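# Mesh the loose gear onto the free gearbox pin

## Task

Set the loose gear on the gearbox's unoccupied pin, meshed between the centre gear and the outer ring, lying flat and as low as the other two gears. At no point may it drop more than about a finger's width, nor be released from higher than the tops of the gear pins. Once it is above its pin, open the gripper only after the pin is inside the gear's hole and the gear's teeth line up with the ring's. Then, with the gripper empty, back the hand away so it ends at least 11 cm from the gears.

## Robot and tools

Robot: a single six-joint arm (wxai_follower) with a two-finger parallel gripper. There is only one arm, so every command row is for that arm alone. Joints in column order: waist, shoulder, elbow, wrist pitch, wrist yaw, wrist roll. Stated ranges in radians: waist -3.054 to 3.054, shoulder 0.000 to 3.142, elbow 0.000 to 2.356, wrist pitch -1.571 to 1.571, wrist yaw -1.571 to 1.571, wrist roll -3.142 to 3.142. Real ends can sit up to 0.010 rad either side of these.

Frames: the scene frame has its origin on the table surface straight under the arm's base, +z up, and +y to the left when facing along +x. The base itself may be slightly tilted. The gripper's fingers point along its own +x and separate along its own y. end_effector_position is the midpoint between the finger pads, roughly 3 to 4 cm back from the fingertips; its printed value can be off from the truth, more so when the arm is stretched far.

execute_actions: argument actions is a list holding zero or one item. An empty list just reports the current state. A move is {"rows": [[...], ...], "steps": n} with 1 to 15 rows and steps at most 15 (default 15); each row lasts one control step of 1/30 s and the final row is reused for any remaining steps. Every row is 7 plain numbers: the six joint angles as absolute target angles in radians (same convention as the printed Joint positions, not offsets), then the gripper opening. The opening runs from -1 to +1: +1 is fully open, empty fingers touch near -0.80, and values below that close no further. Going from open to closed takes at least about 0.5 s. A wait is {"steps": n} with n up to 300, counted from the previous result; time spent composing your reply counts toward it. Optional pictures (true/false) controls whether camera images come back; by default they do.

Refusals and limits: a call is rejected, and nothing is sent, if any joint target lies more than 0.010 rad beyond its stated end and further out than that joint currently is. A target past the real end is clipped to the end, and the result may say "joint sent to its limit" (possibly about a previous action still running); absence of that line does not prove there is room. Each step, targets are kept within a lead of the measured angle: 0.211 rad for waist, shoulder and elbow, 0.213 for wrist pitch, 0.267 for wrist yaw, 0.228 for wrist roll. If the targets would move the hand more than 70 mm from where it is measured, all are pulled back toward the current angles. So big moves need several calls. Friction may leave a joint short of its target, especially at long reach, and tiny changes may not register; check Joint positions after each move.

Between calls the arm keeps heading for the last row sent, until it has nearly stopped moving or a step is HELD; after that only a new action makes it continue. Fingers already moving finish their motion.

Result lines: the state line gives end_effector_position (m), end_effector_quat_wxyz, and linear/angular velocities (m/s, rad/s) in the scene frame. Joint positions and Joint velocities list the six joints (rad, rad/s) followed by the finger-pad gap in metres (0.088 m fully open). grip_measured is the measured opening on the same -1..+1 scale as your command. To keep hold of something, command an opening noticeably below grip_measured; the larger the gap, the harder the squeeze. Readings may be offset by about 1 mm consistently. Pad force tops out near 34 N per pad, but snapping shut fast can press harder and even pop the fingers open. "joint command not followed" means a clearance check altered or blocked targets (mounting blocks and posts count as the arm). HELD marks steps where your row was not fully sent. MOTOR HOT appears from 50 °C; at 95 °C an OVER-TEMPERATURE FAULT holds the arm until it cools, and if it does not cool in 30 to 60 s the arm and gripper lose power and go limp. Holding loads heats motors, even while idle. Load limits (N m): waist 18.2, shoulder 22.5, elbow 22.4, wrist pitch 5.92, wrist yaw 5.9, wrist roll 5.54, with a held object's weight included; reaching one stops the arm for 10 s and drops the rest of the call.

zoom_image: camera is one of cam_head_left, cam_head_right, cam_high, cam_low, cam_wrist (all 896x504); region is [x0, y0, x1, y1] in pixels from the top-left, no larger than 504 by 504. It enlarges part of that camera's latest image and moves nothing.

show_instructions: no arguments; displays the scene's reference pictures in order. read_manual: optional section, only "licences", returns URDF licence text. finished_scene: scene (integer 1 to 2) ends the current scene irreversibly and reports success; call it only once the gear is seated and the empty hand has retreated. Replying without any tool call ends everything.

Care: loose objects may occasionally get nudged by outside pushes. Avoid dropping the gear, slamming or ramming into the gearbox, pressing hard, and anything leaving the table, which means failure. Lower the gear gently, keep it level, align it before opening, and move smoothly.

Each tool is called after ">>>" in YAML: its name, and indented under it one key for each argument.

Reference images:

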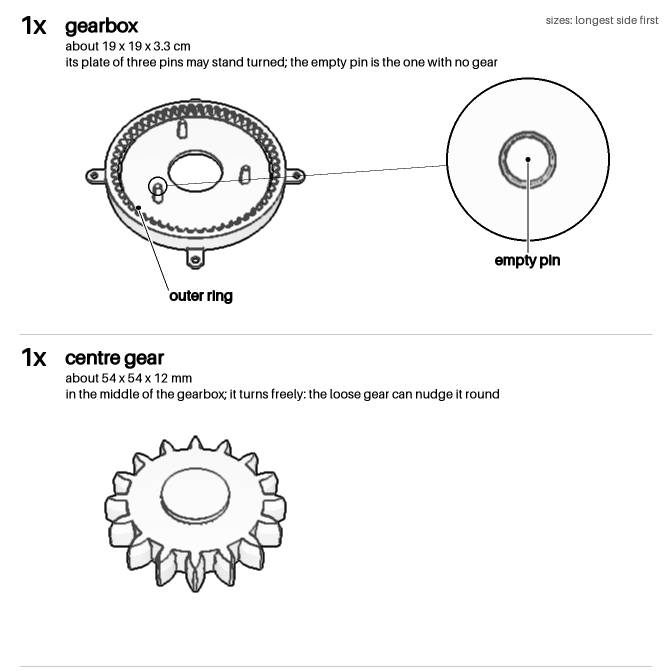

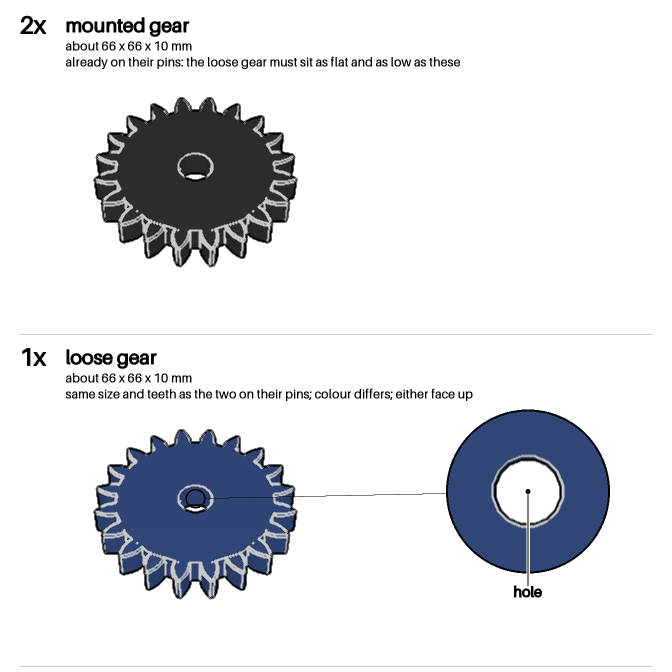

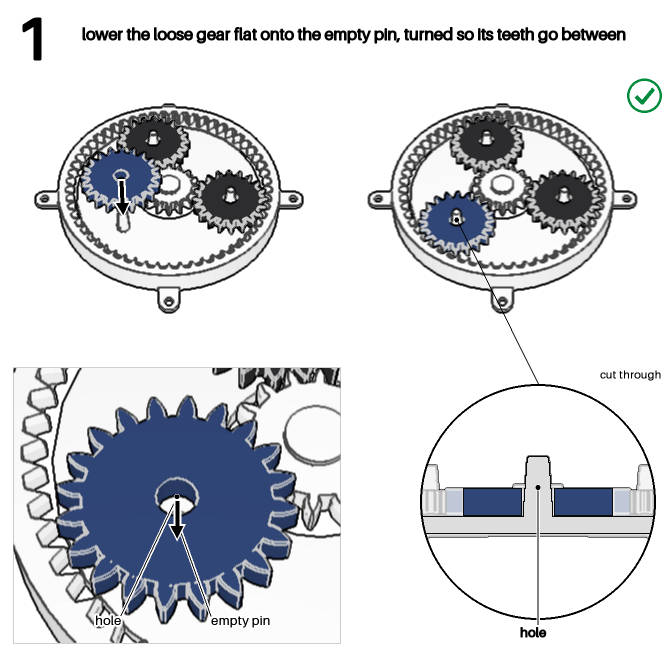

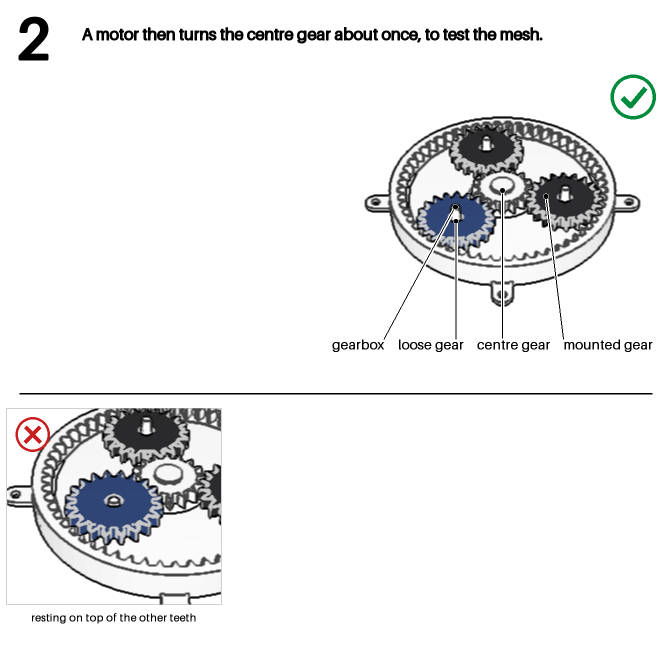

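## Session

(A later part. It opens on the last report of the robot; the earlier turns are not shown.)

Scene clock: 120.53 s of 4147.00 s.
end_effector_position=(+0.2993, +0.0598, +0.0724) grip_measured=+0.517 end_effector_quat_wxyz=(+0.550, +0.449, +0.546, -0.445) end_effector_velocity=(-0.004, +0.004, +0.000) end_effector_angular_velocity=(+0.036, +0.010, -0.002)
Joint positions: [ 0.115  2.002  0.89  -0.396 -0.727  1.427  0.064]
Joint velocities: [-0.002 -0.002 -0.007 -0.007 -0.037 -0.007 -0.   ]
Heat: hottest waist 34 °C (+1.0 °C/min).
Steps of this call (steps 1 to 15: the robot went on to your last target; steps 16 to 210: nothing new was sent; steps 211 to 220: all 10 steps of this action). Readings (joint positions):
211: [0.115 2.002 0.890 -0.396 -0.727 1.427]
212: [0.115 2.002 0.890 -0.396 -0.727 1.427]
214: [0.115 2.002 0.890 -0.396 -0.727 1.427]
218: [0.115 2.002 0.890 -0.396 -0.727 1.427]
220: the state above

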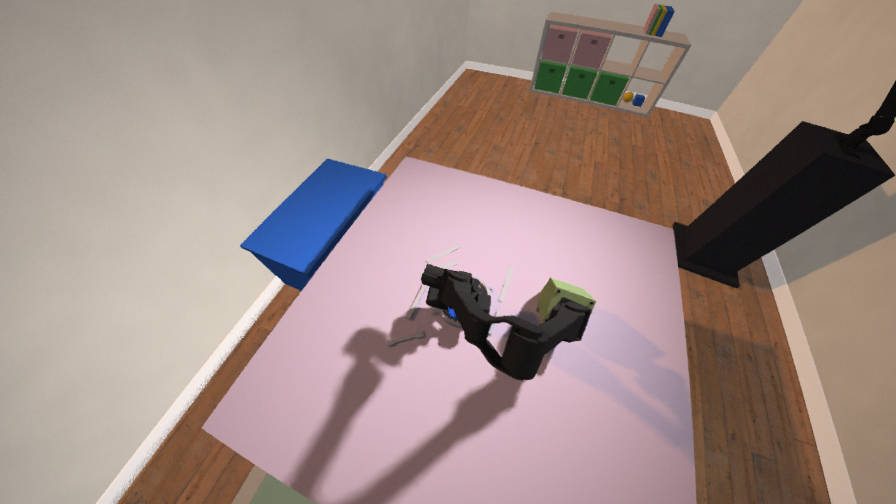

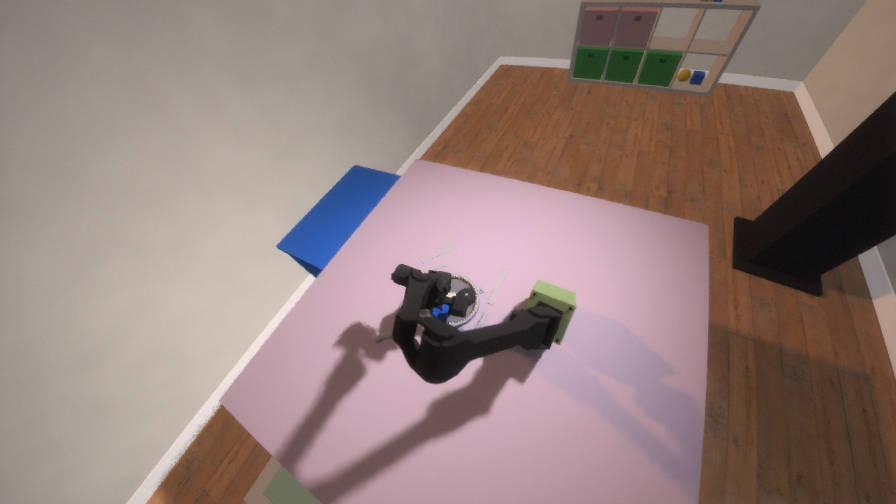

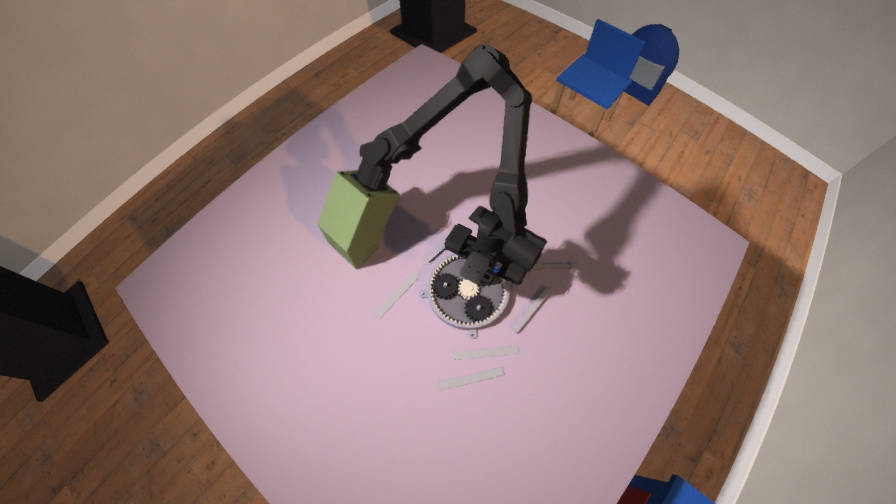

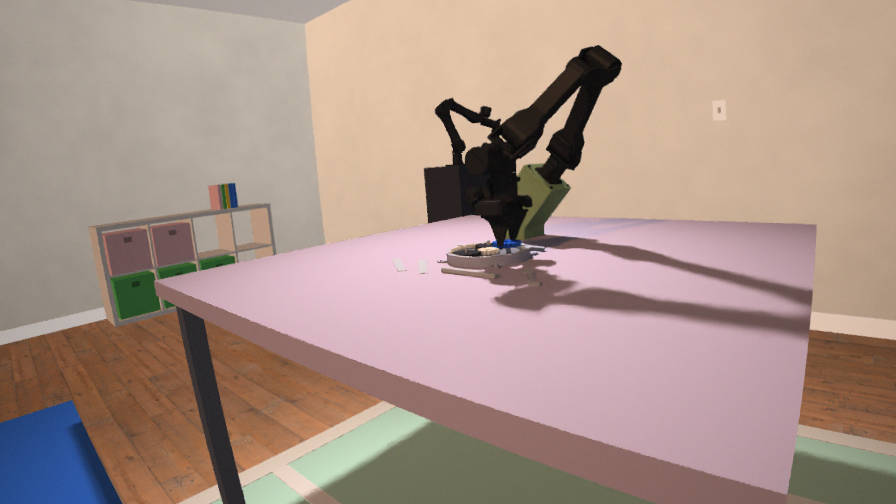

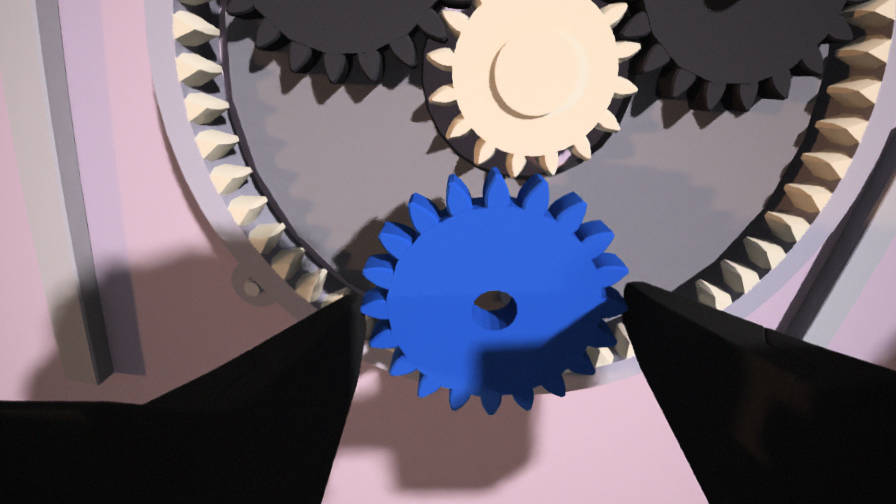

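>>> execute_actions:
  actions:
    - {"rows":[[0.117,2.005,0.873,-0.395,-0.727,1.43,0.25]],"steps":12}

>>> zoom_image:
  camera: "cam_low"
  region: [450,210,550,270]

Scene clock: 128.30 s of 4147.00 s.
end_effector_position=(+0.2979, +0.0591, +0.0719) grip_measured=+0.517 end_effector_quat_wxyz=(+0.548, +0.450, +0.546, -0.446) end_effector_velocity=(-0.002, -0.002, +0.002) end_effector_angular_velocity=(+0.007, +0.001, -0.025)
Joint positions: [ 0.114  2.003  0.885 -0.395 -0.728  1.427  0.064]
Joint velocities: [-0.012 -0.002 -0.007 -0.007 -0.007  0.007  0.002]
Heat: hottest waist 34 °C (+1.0 °C/min).
Steps of this call (steps 1 to 15: the robot went on to your last target; steps 16 to 221: nothing new was sent; steps 222 to 233: all 12 steps of this action). Readings (joint positions):
222: [0.115 2.003 0.891 -0.396 -0.726 1.427]
223: [0.115 2.003 0.890 -0.395 -0.726 1.427]
225: [0.115 2.003 0.889 -0.395 -0.726 1.427]
229: [0.114 2.003 0.886 -0.395 -0.727 1.427]
233: the state above

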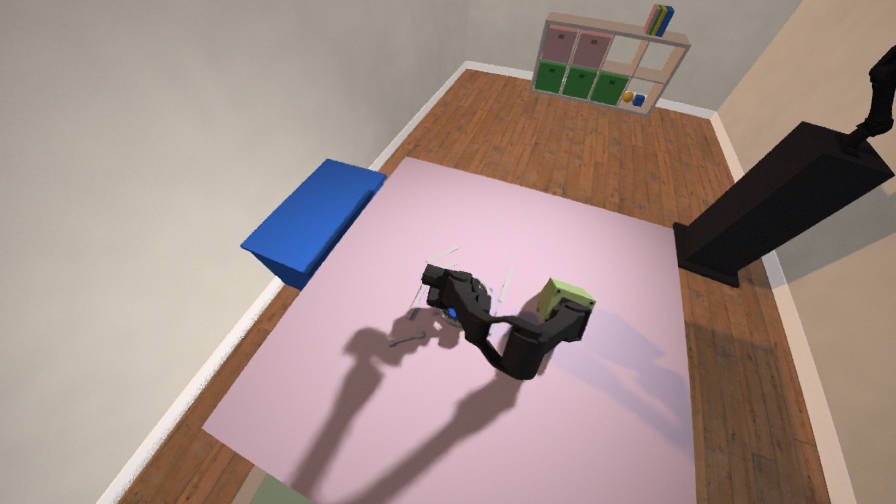

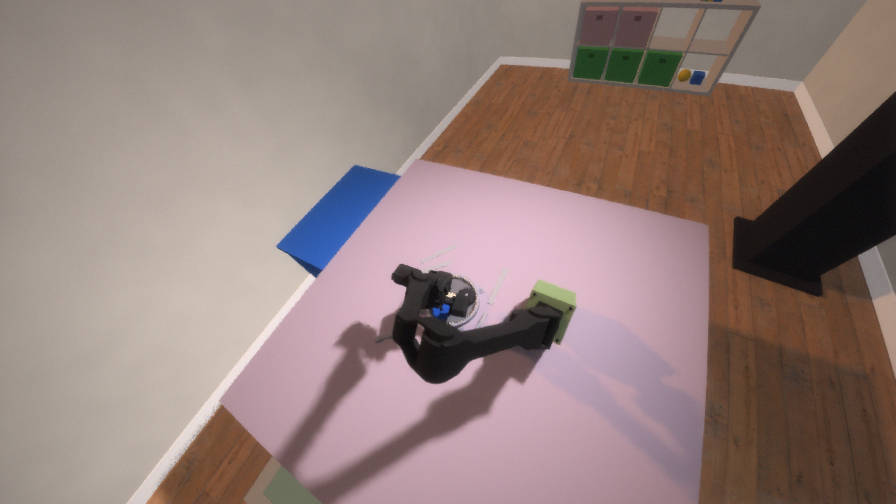

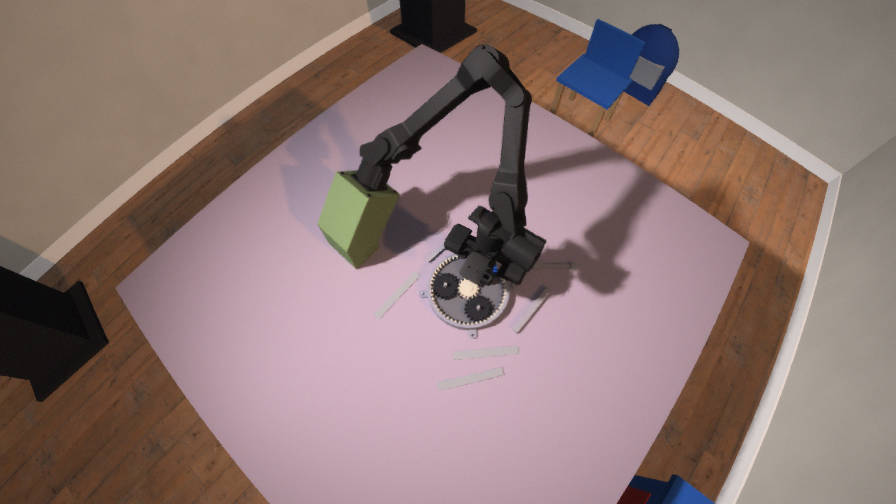

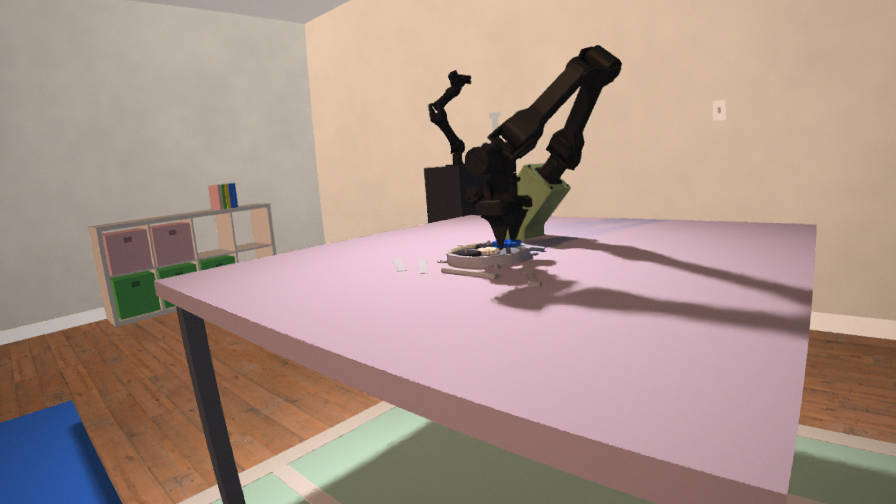

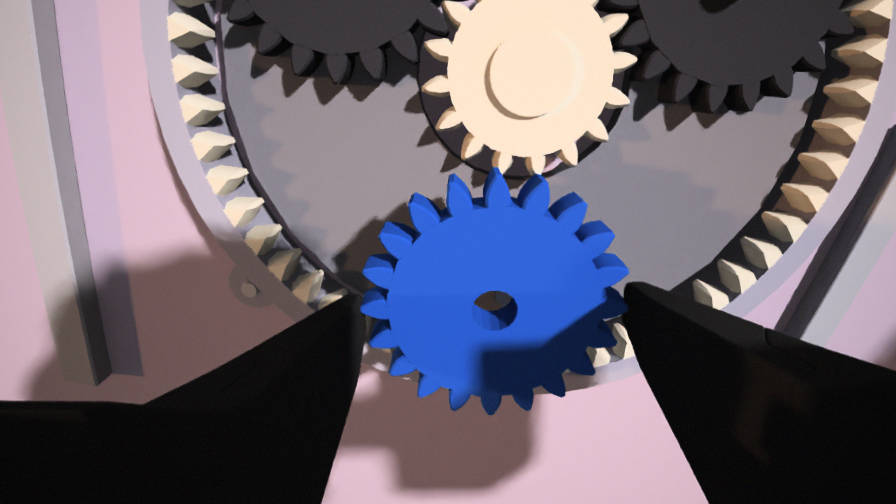

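Region (450, 210, 550, 270) of cam_low's 896x504 image, scaled by 5.040, with more detail than that image has; it fills the top 302 rows of this view, and the rest is white.

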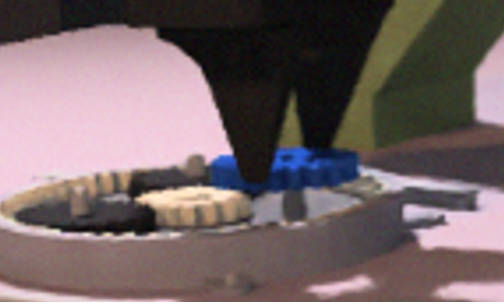

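>>> execute_actions:
  actions:
    - {"rows":[[0.117,2.0,0.862,-0.395,-0.727,1.43,0.25]],"steps":15}

>>> zoom_image:
  camera: "cam_wrist"
  region: [420,140,620,360]

Scene clock: 131.90 s of 4147.00 s.
end_effector_position=(+0.2946, +0.0574, +0.0716) grip_measured=+0.517 end_effector_quat_wxyz=(+0.545, +0.452, +0.545, -0.449) end_effector_velocity=(-0.005, +0.001, +0.001) end_effector_angular_velocity=(+0.006, +0.022, -0.016)
Joint positions: [ 0.111  2.002  0.875 -0.394 -0.729  1.427  0.064]
Joint velocities: [-0.002 -0.002  0.002 -0.037 -0.007 -0.007 -0.001]
Heat: hottest waist 34 °C (+1.0 °C/min).
Steps of this call (steps 1 to 15: the robot went on to your last target; steps 16 to 93: nothing new was sent; steps 94 to 108: all 15 steps of this action). Readings (joint positions):
94: [0.112 2.003 0.881 -0.395 -0.728 1.427]
95: [0.112 2.003 0.880 -0.394 -0.728 1.427]
97: [0.112 2.003 0.878 -0.394 -0.728 1.427]
101: [0.111 2.003 0.877 -0.394 -0.728 1.427]
108: the state above

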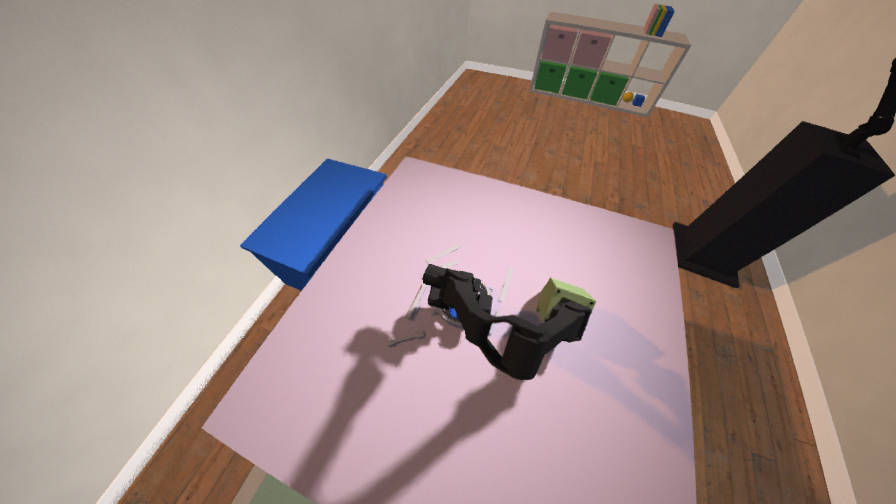

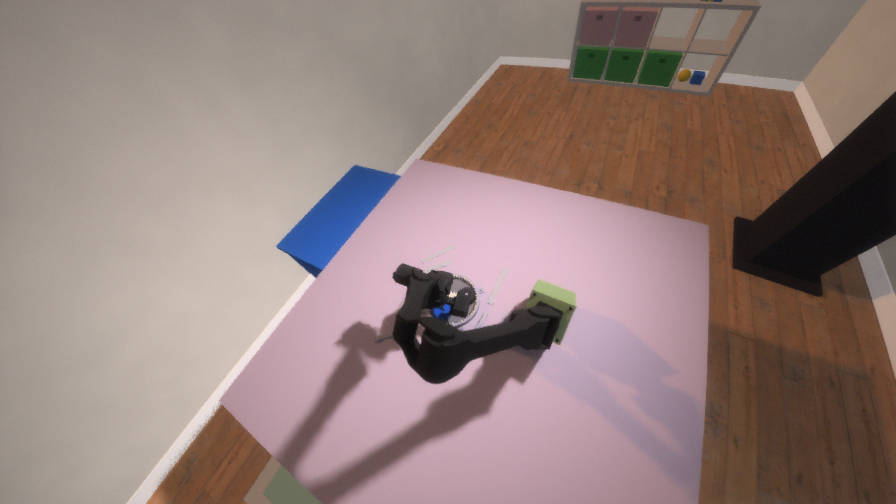

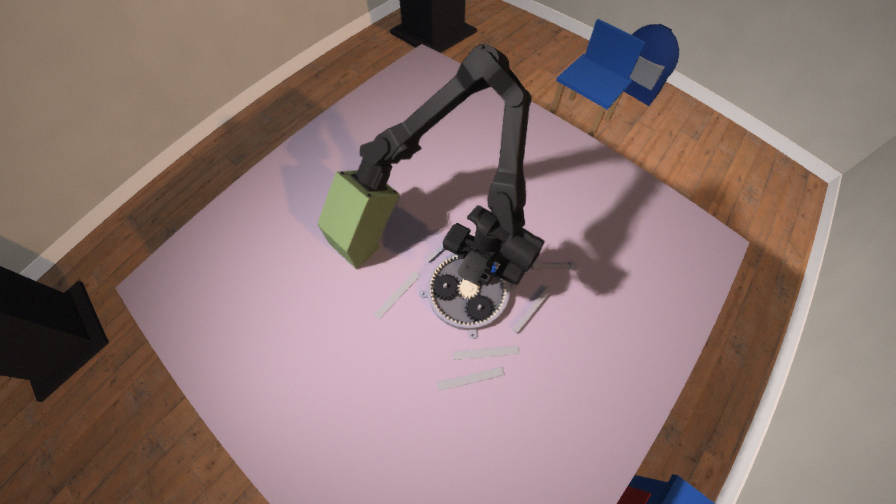

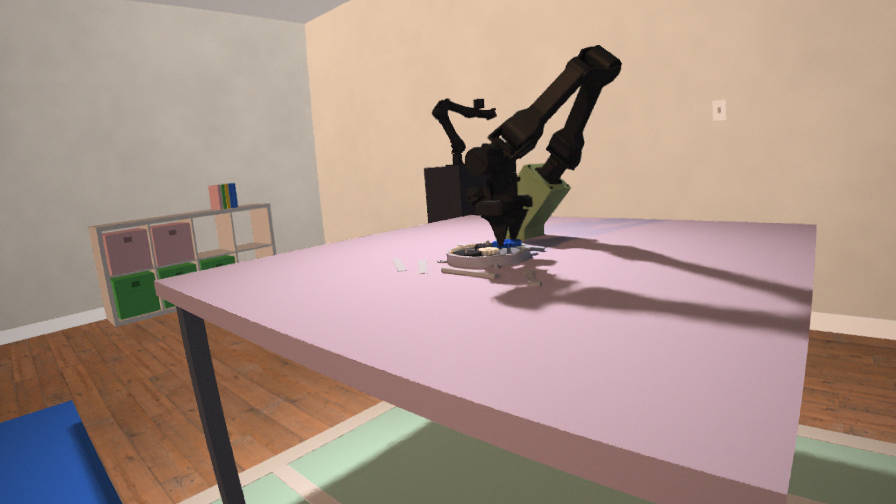

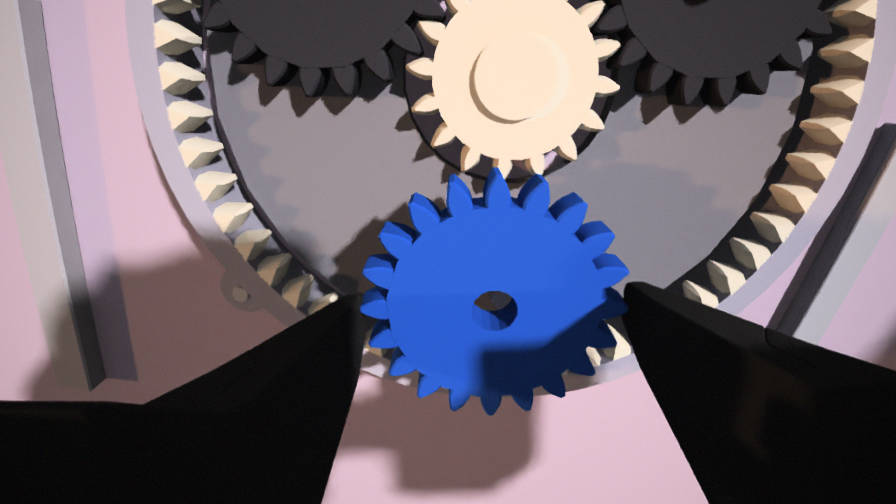

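Region (420, 140, 620, 360) of cam_wrist's 896x504 image, scaled by 2.291, with more detail than that image has; it fills the left 458 columns of this view, and the rest is white.

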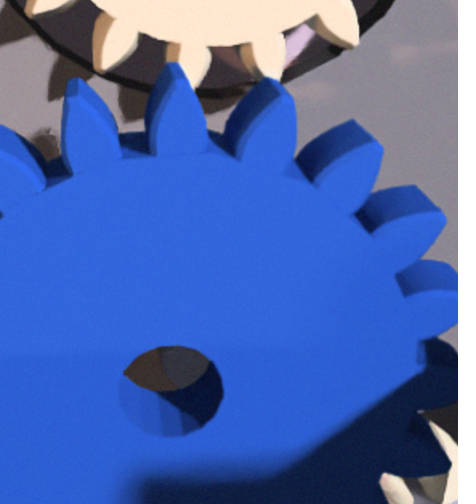

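>>> execute_actions:
  actions:
    - {"rows":[[0.135,2.024,0.852,-0.365,-0.727,1.446,0.25]],"steps":15}

>>> zoom_image:
  camera: "cam_wrist"
  region: [400,100,650,420]

>>> zoom_image:
  camera: "cam_low"
  region: [450,210,550,270]

Scene clock: 141.10 s of 4147.00 s.
end_effector_position=(+0.2956, +0.0568, +0.0708) grip_measured=+0.517 end_effector_quat_wxyz=(+0.547, +0.456, +0.541, -0.448) end_effector_velocity=(-0.002, -0.000, -0.000) end_effector_angular_velocity=(+0.007, +0.008, -0.003)
Joint positions: [ 0.111  2.001  0.866 -0.37  -0.729  1.442  0.064]
Joint velocities: [-0.002  0.002 -0.002 -0.007 -0.007 -0.007 -0.   ]
Heat: hottest waist 34 °C (+1.0 °C/min).
Steps of this call (steps 1 to 15: the robot went on to your last target; steps 16 to 261: nothing new was sent; steps 262 to 276: all 15 steps of this action). Readings (joint positions):
262: [0.110 2.001 0.870 -0.394 -0.728 1.429]
263: [0.110 2.001 0.868 -0.389 -0.728 1.432]
265: [0.110 2.001 0.867 -0.382 -0.728 1.436]
269: [0.110 2.001 0.866 -0.374 -0.729 1.440]
276: the state above

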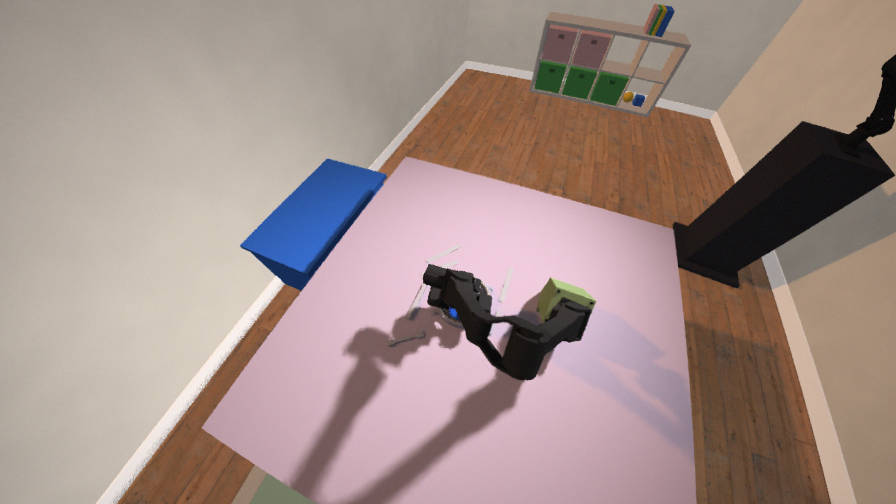

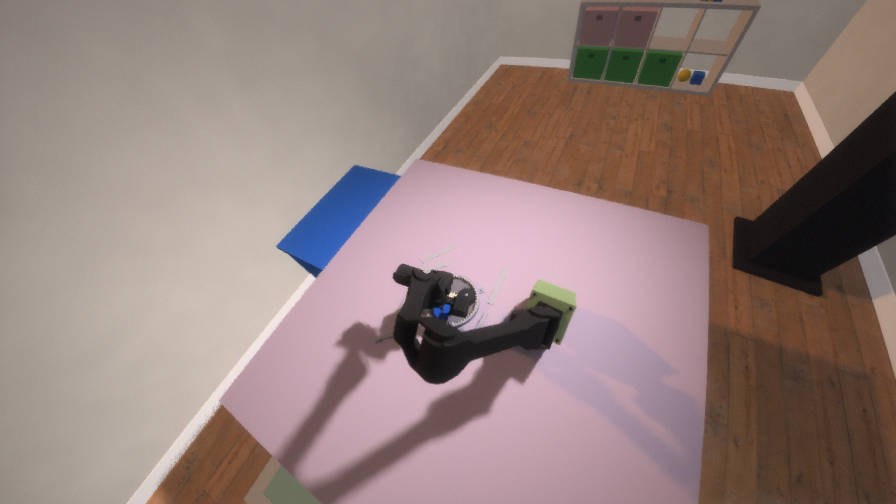

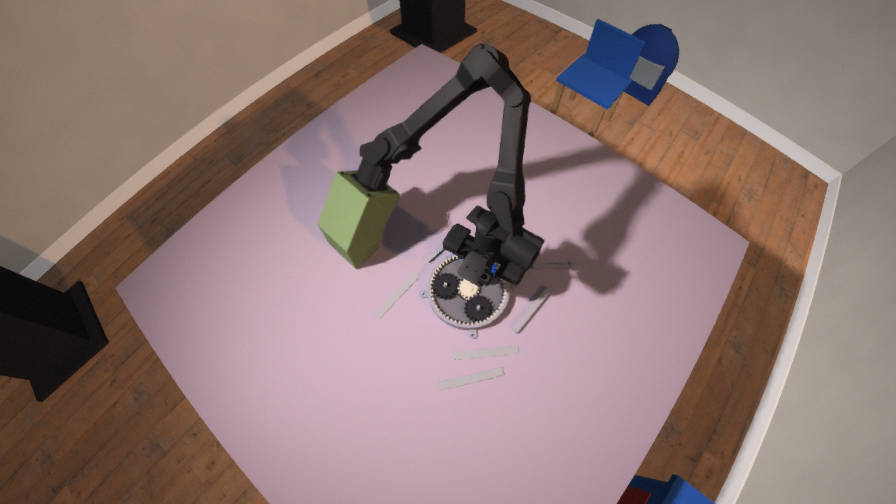

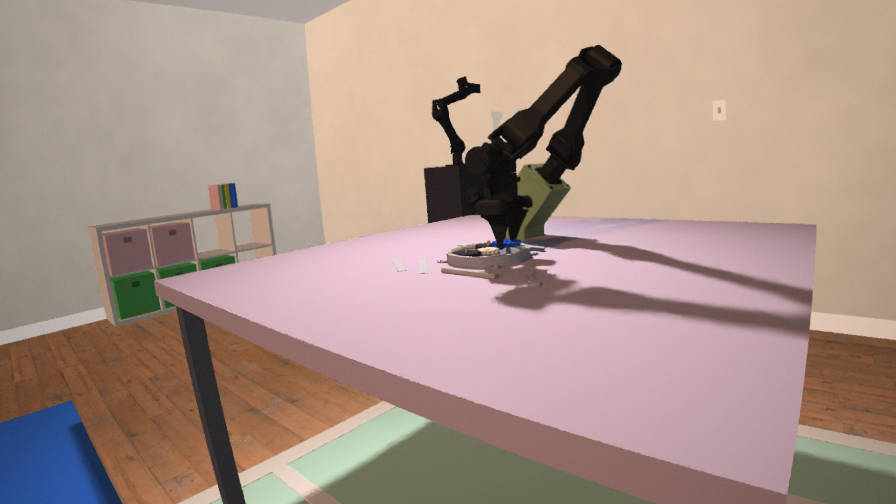

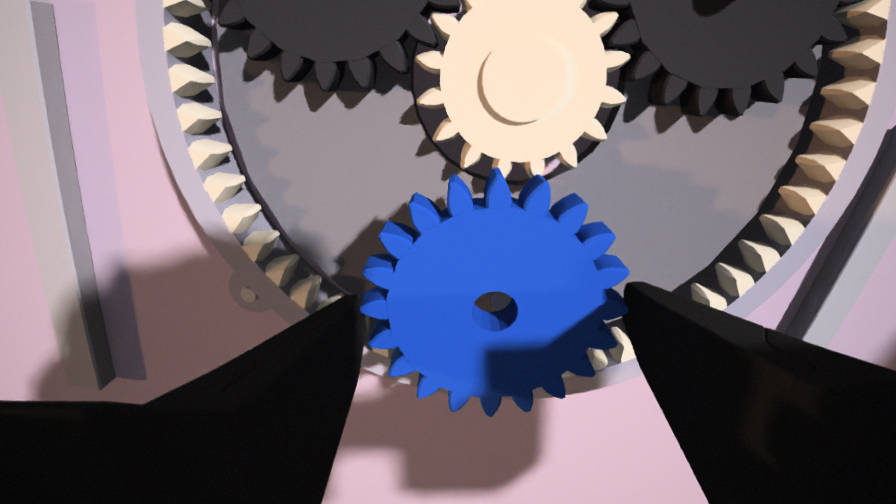

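Region (400, 100, 650, 420) of cam_wrist's 896x504 image, scaled by 1.575, with more detail than that image has; it fills the left 394 columns of this view, and the rest is white.

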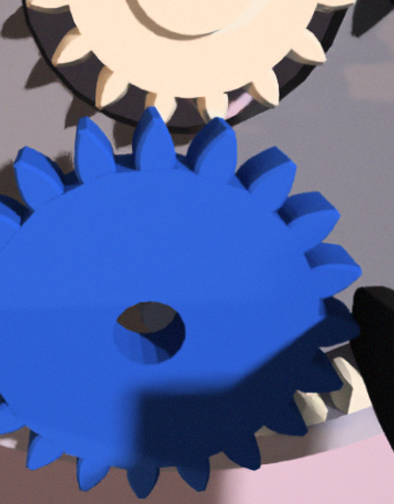

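Region (450, 210, 550, 270) of cam_low's 896x504 image, scaled by 5.040, with more detail than that image has; it fills the top 302 rows of this view, and the rest is white.

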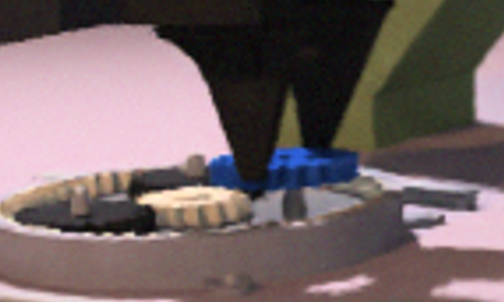

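>>> execute_actions:
  actions:
    - {"rows":[[0.112,1.99,0.855,-0.365,-0.727,1.446,0.25],[0.112,1.99,0.855,-0.365,-0.727,1.446,0.25],[0.112,1.99,0.855,-0.365,-0.727,1.446,0.25],[0.112,1.99,0.855,-0.365,-0.727,1.446,0.25],[0.112,1.99,0.842,-0.365,-0.727,1.446,0.25]],"steps":15}

>>> zoom_image:
  camera: "cam_wrist"
  region: [430,240,560,360]

Scene clock: 148.17 s of 4147.00 s.
end_effector_position=(+0.2936, +0.0567, +0.0710) grip_measured=+0.517 end_effector_quat_wxyz=(+0.547, +0.456, +0.541, -0.447) end_effector_velocity=(-0.000, -0.001, +0.001) end_effector_angular_velocity=(-0.007, -0.008, +0.025)
Joint positions: [ 0.11   1.995  0.855 -0.363 -0.729  1.443  0.064]
Joint velocities: [-0.002 -0.007 -0.007  0.007  0.007 -0.022 -0.   ]
Heat: hottest waist 33 °C (+0.0 °C/min).
Steps of this call (steps 1 to 15: the robot went on to your last target; steps 16 to 197: nothing new was sent; steps 198 to 212: all 15 steps of this action). Readings (joint positions):
198: [0.112 2.001 0.866 -0.367 -0.728 1.442]
199: [0.111 2.001 0.866 -0.367 -0.729 1.442]
201: [0.111 2.000 0.866 -0.366 -0.729 1.442]
205: [0.111 1.997 0.859 -0.363 -0.729 1.443]
212: the state above

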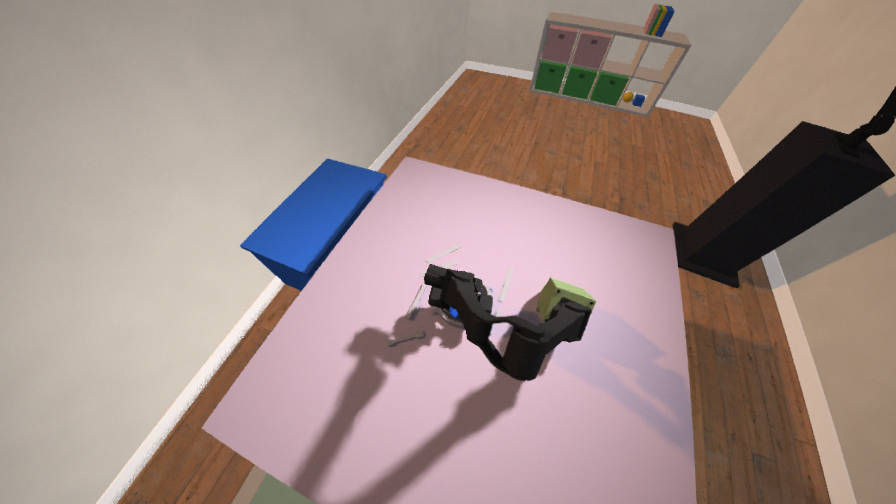

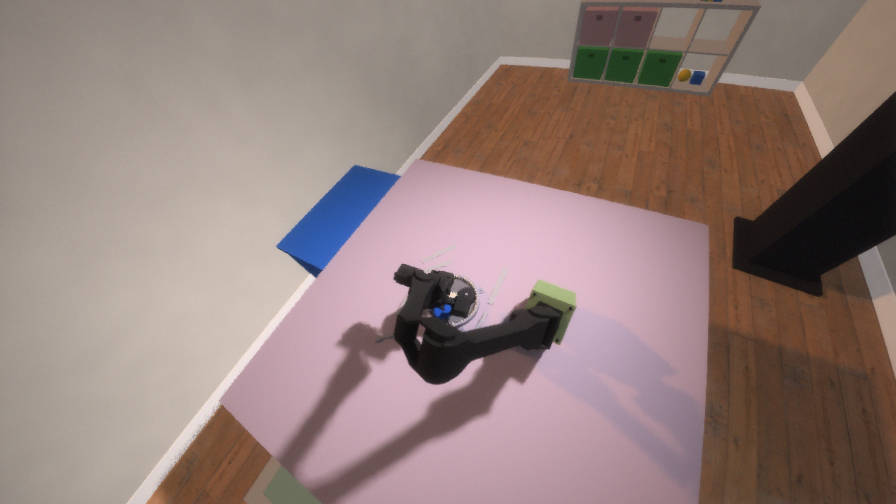

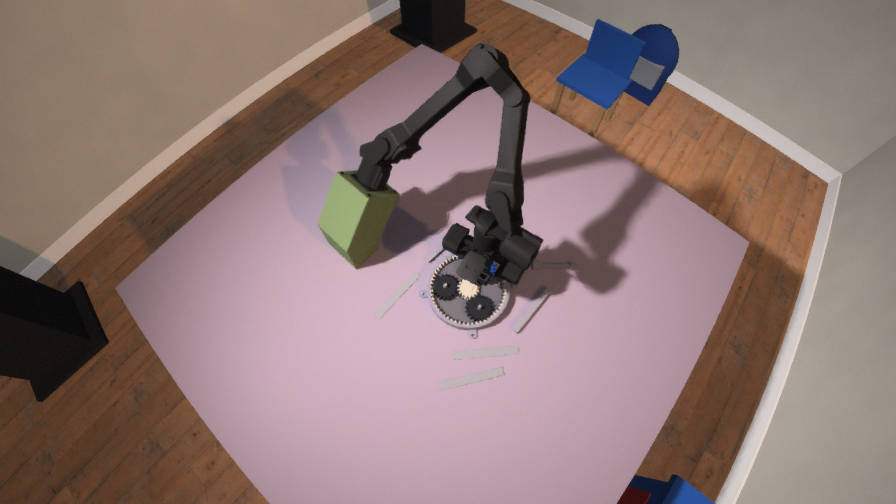

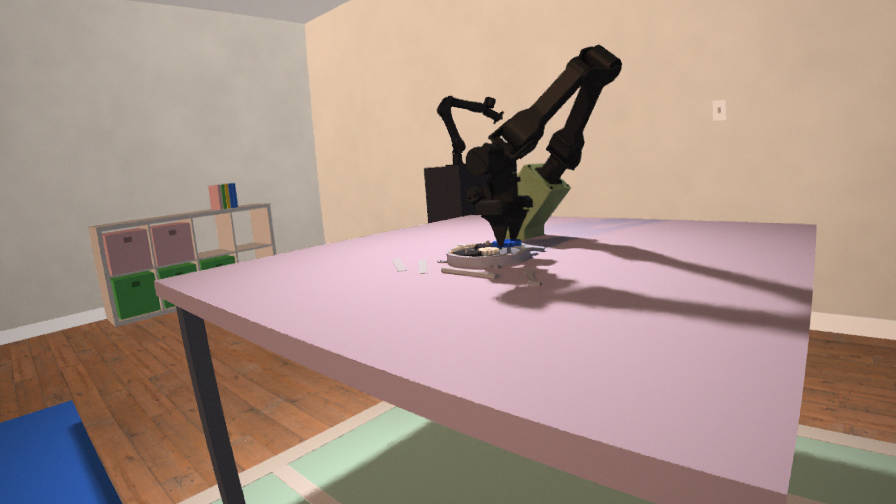

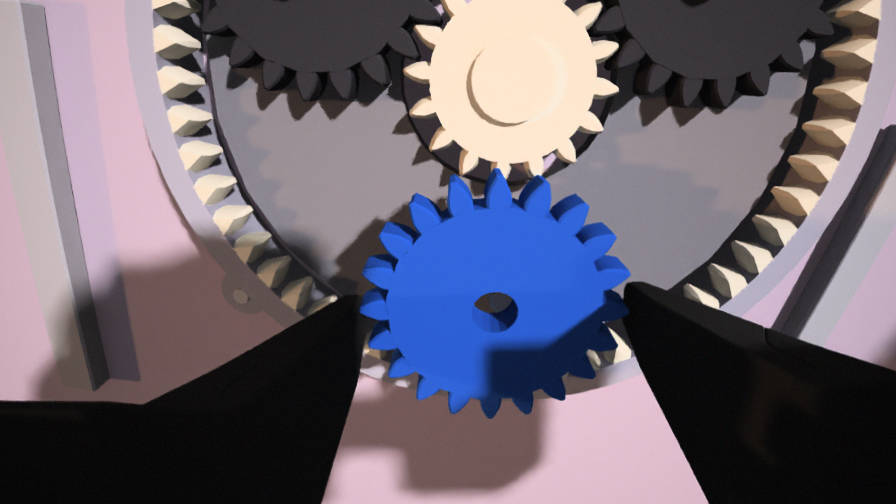

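Region (430, 240, 560, 360) of cam_wrist's 896x504 image, scaled by 3.877, with more detail than that image has; it fills the top 465 rows of this view, and the rest is white.

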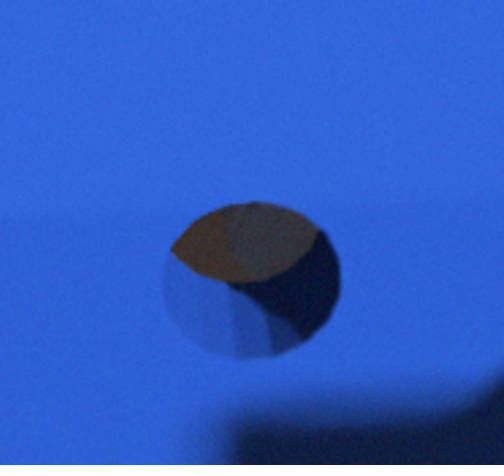

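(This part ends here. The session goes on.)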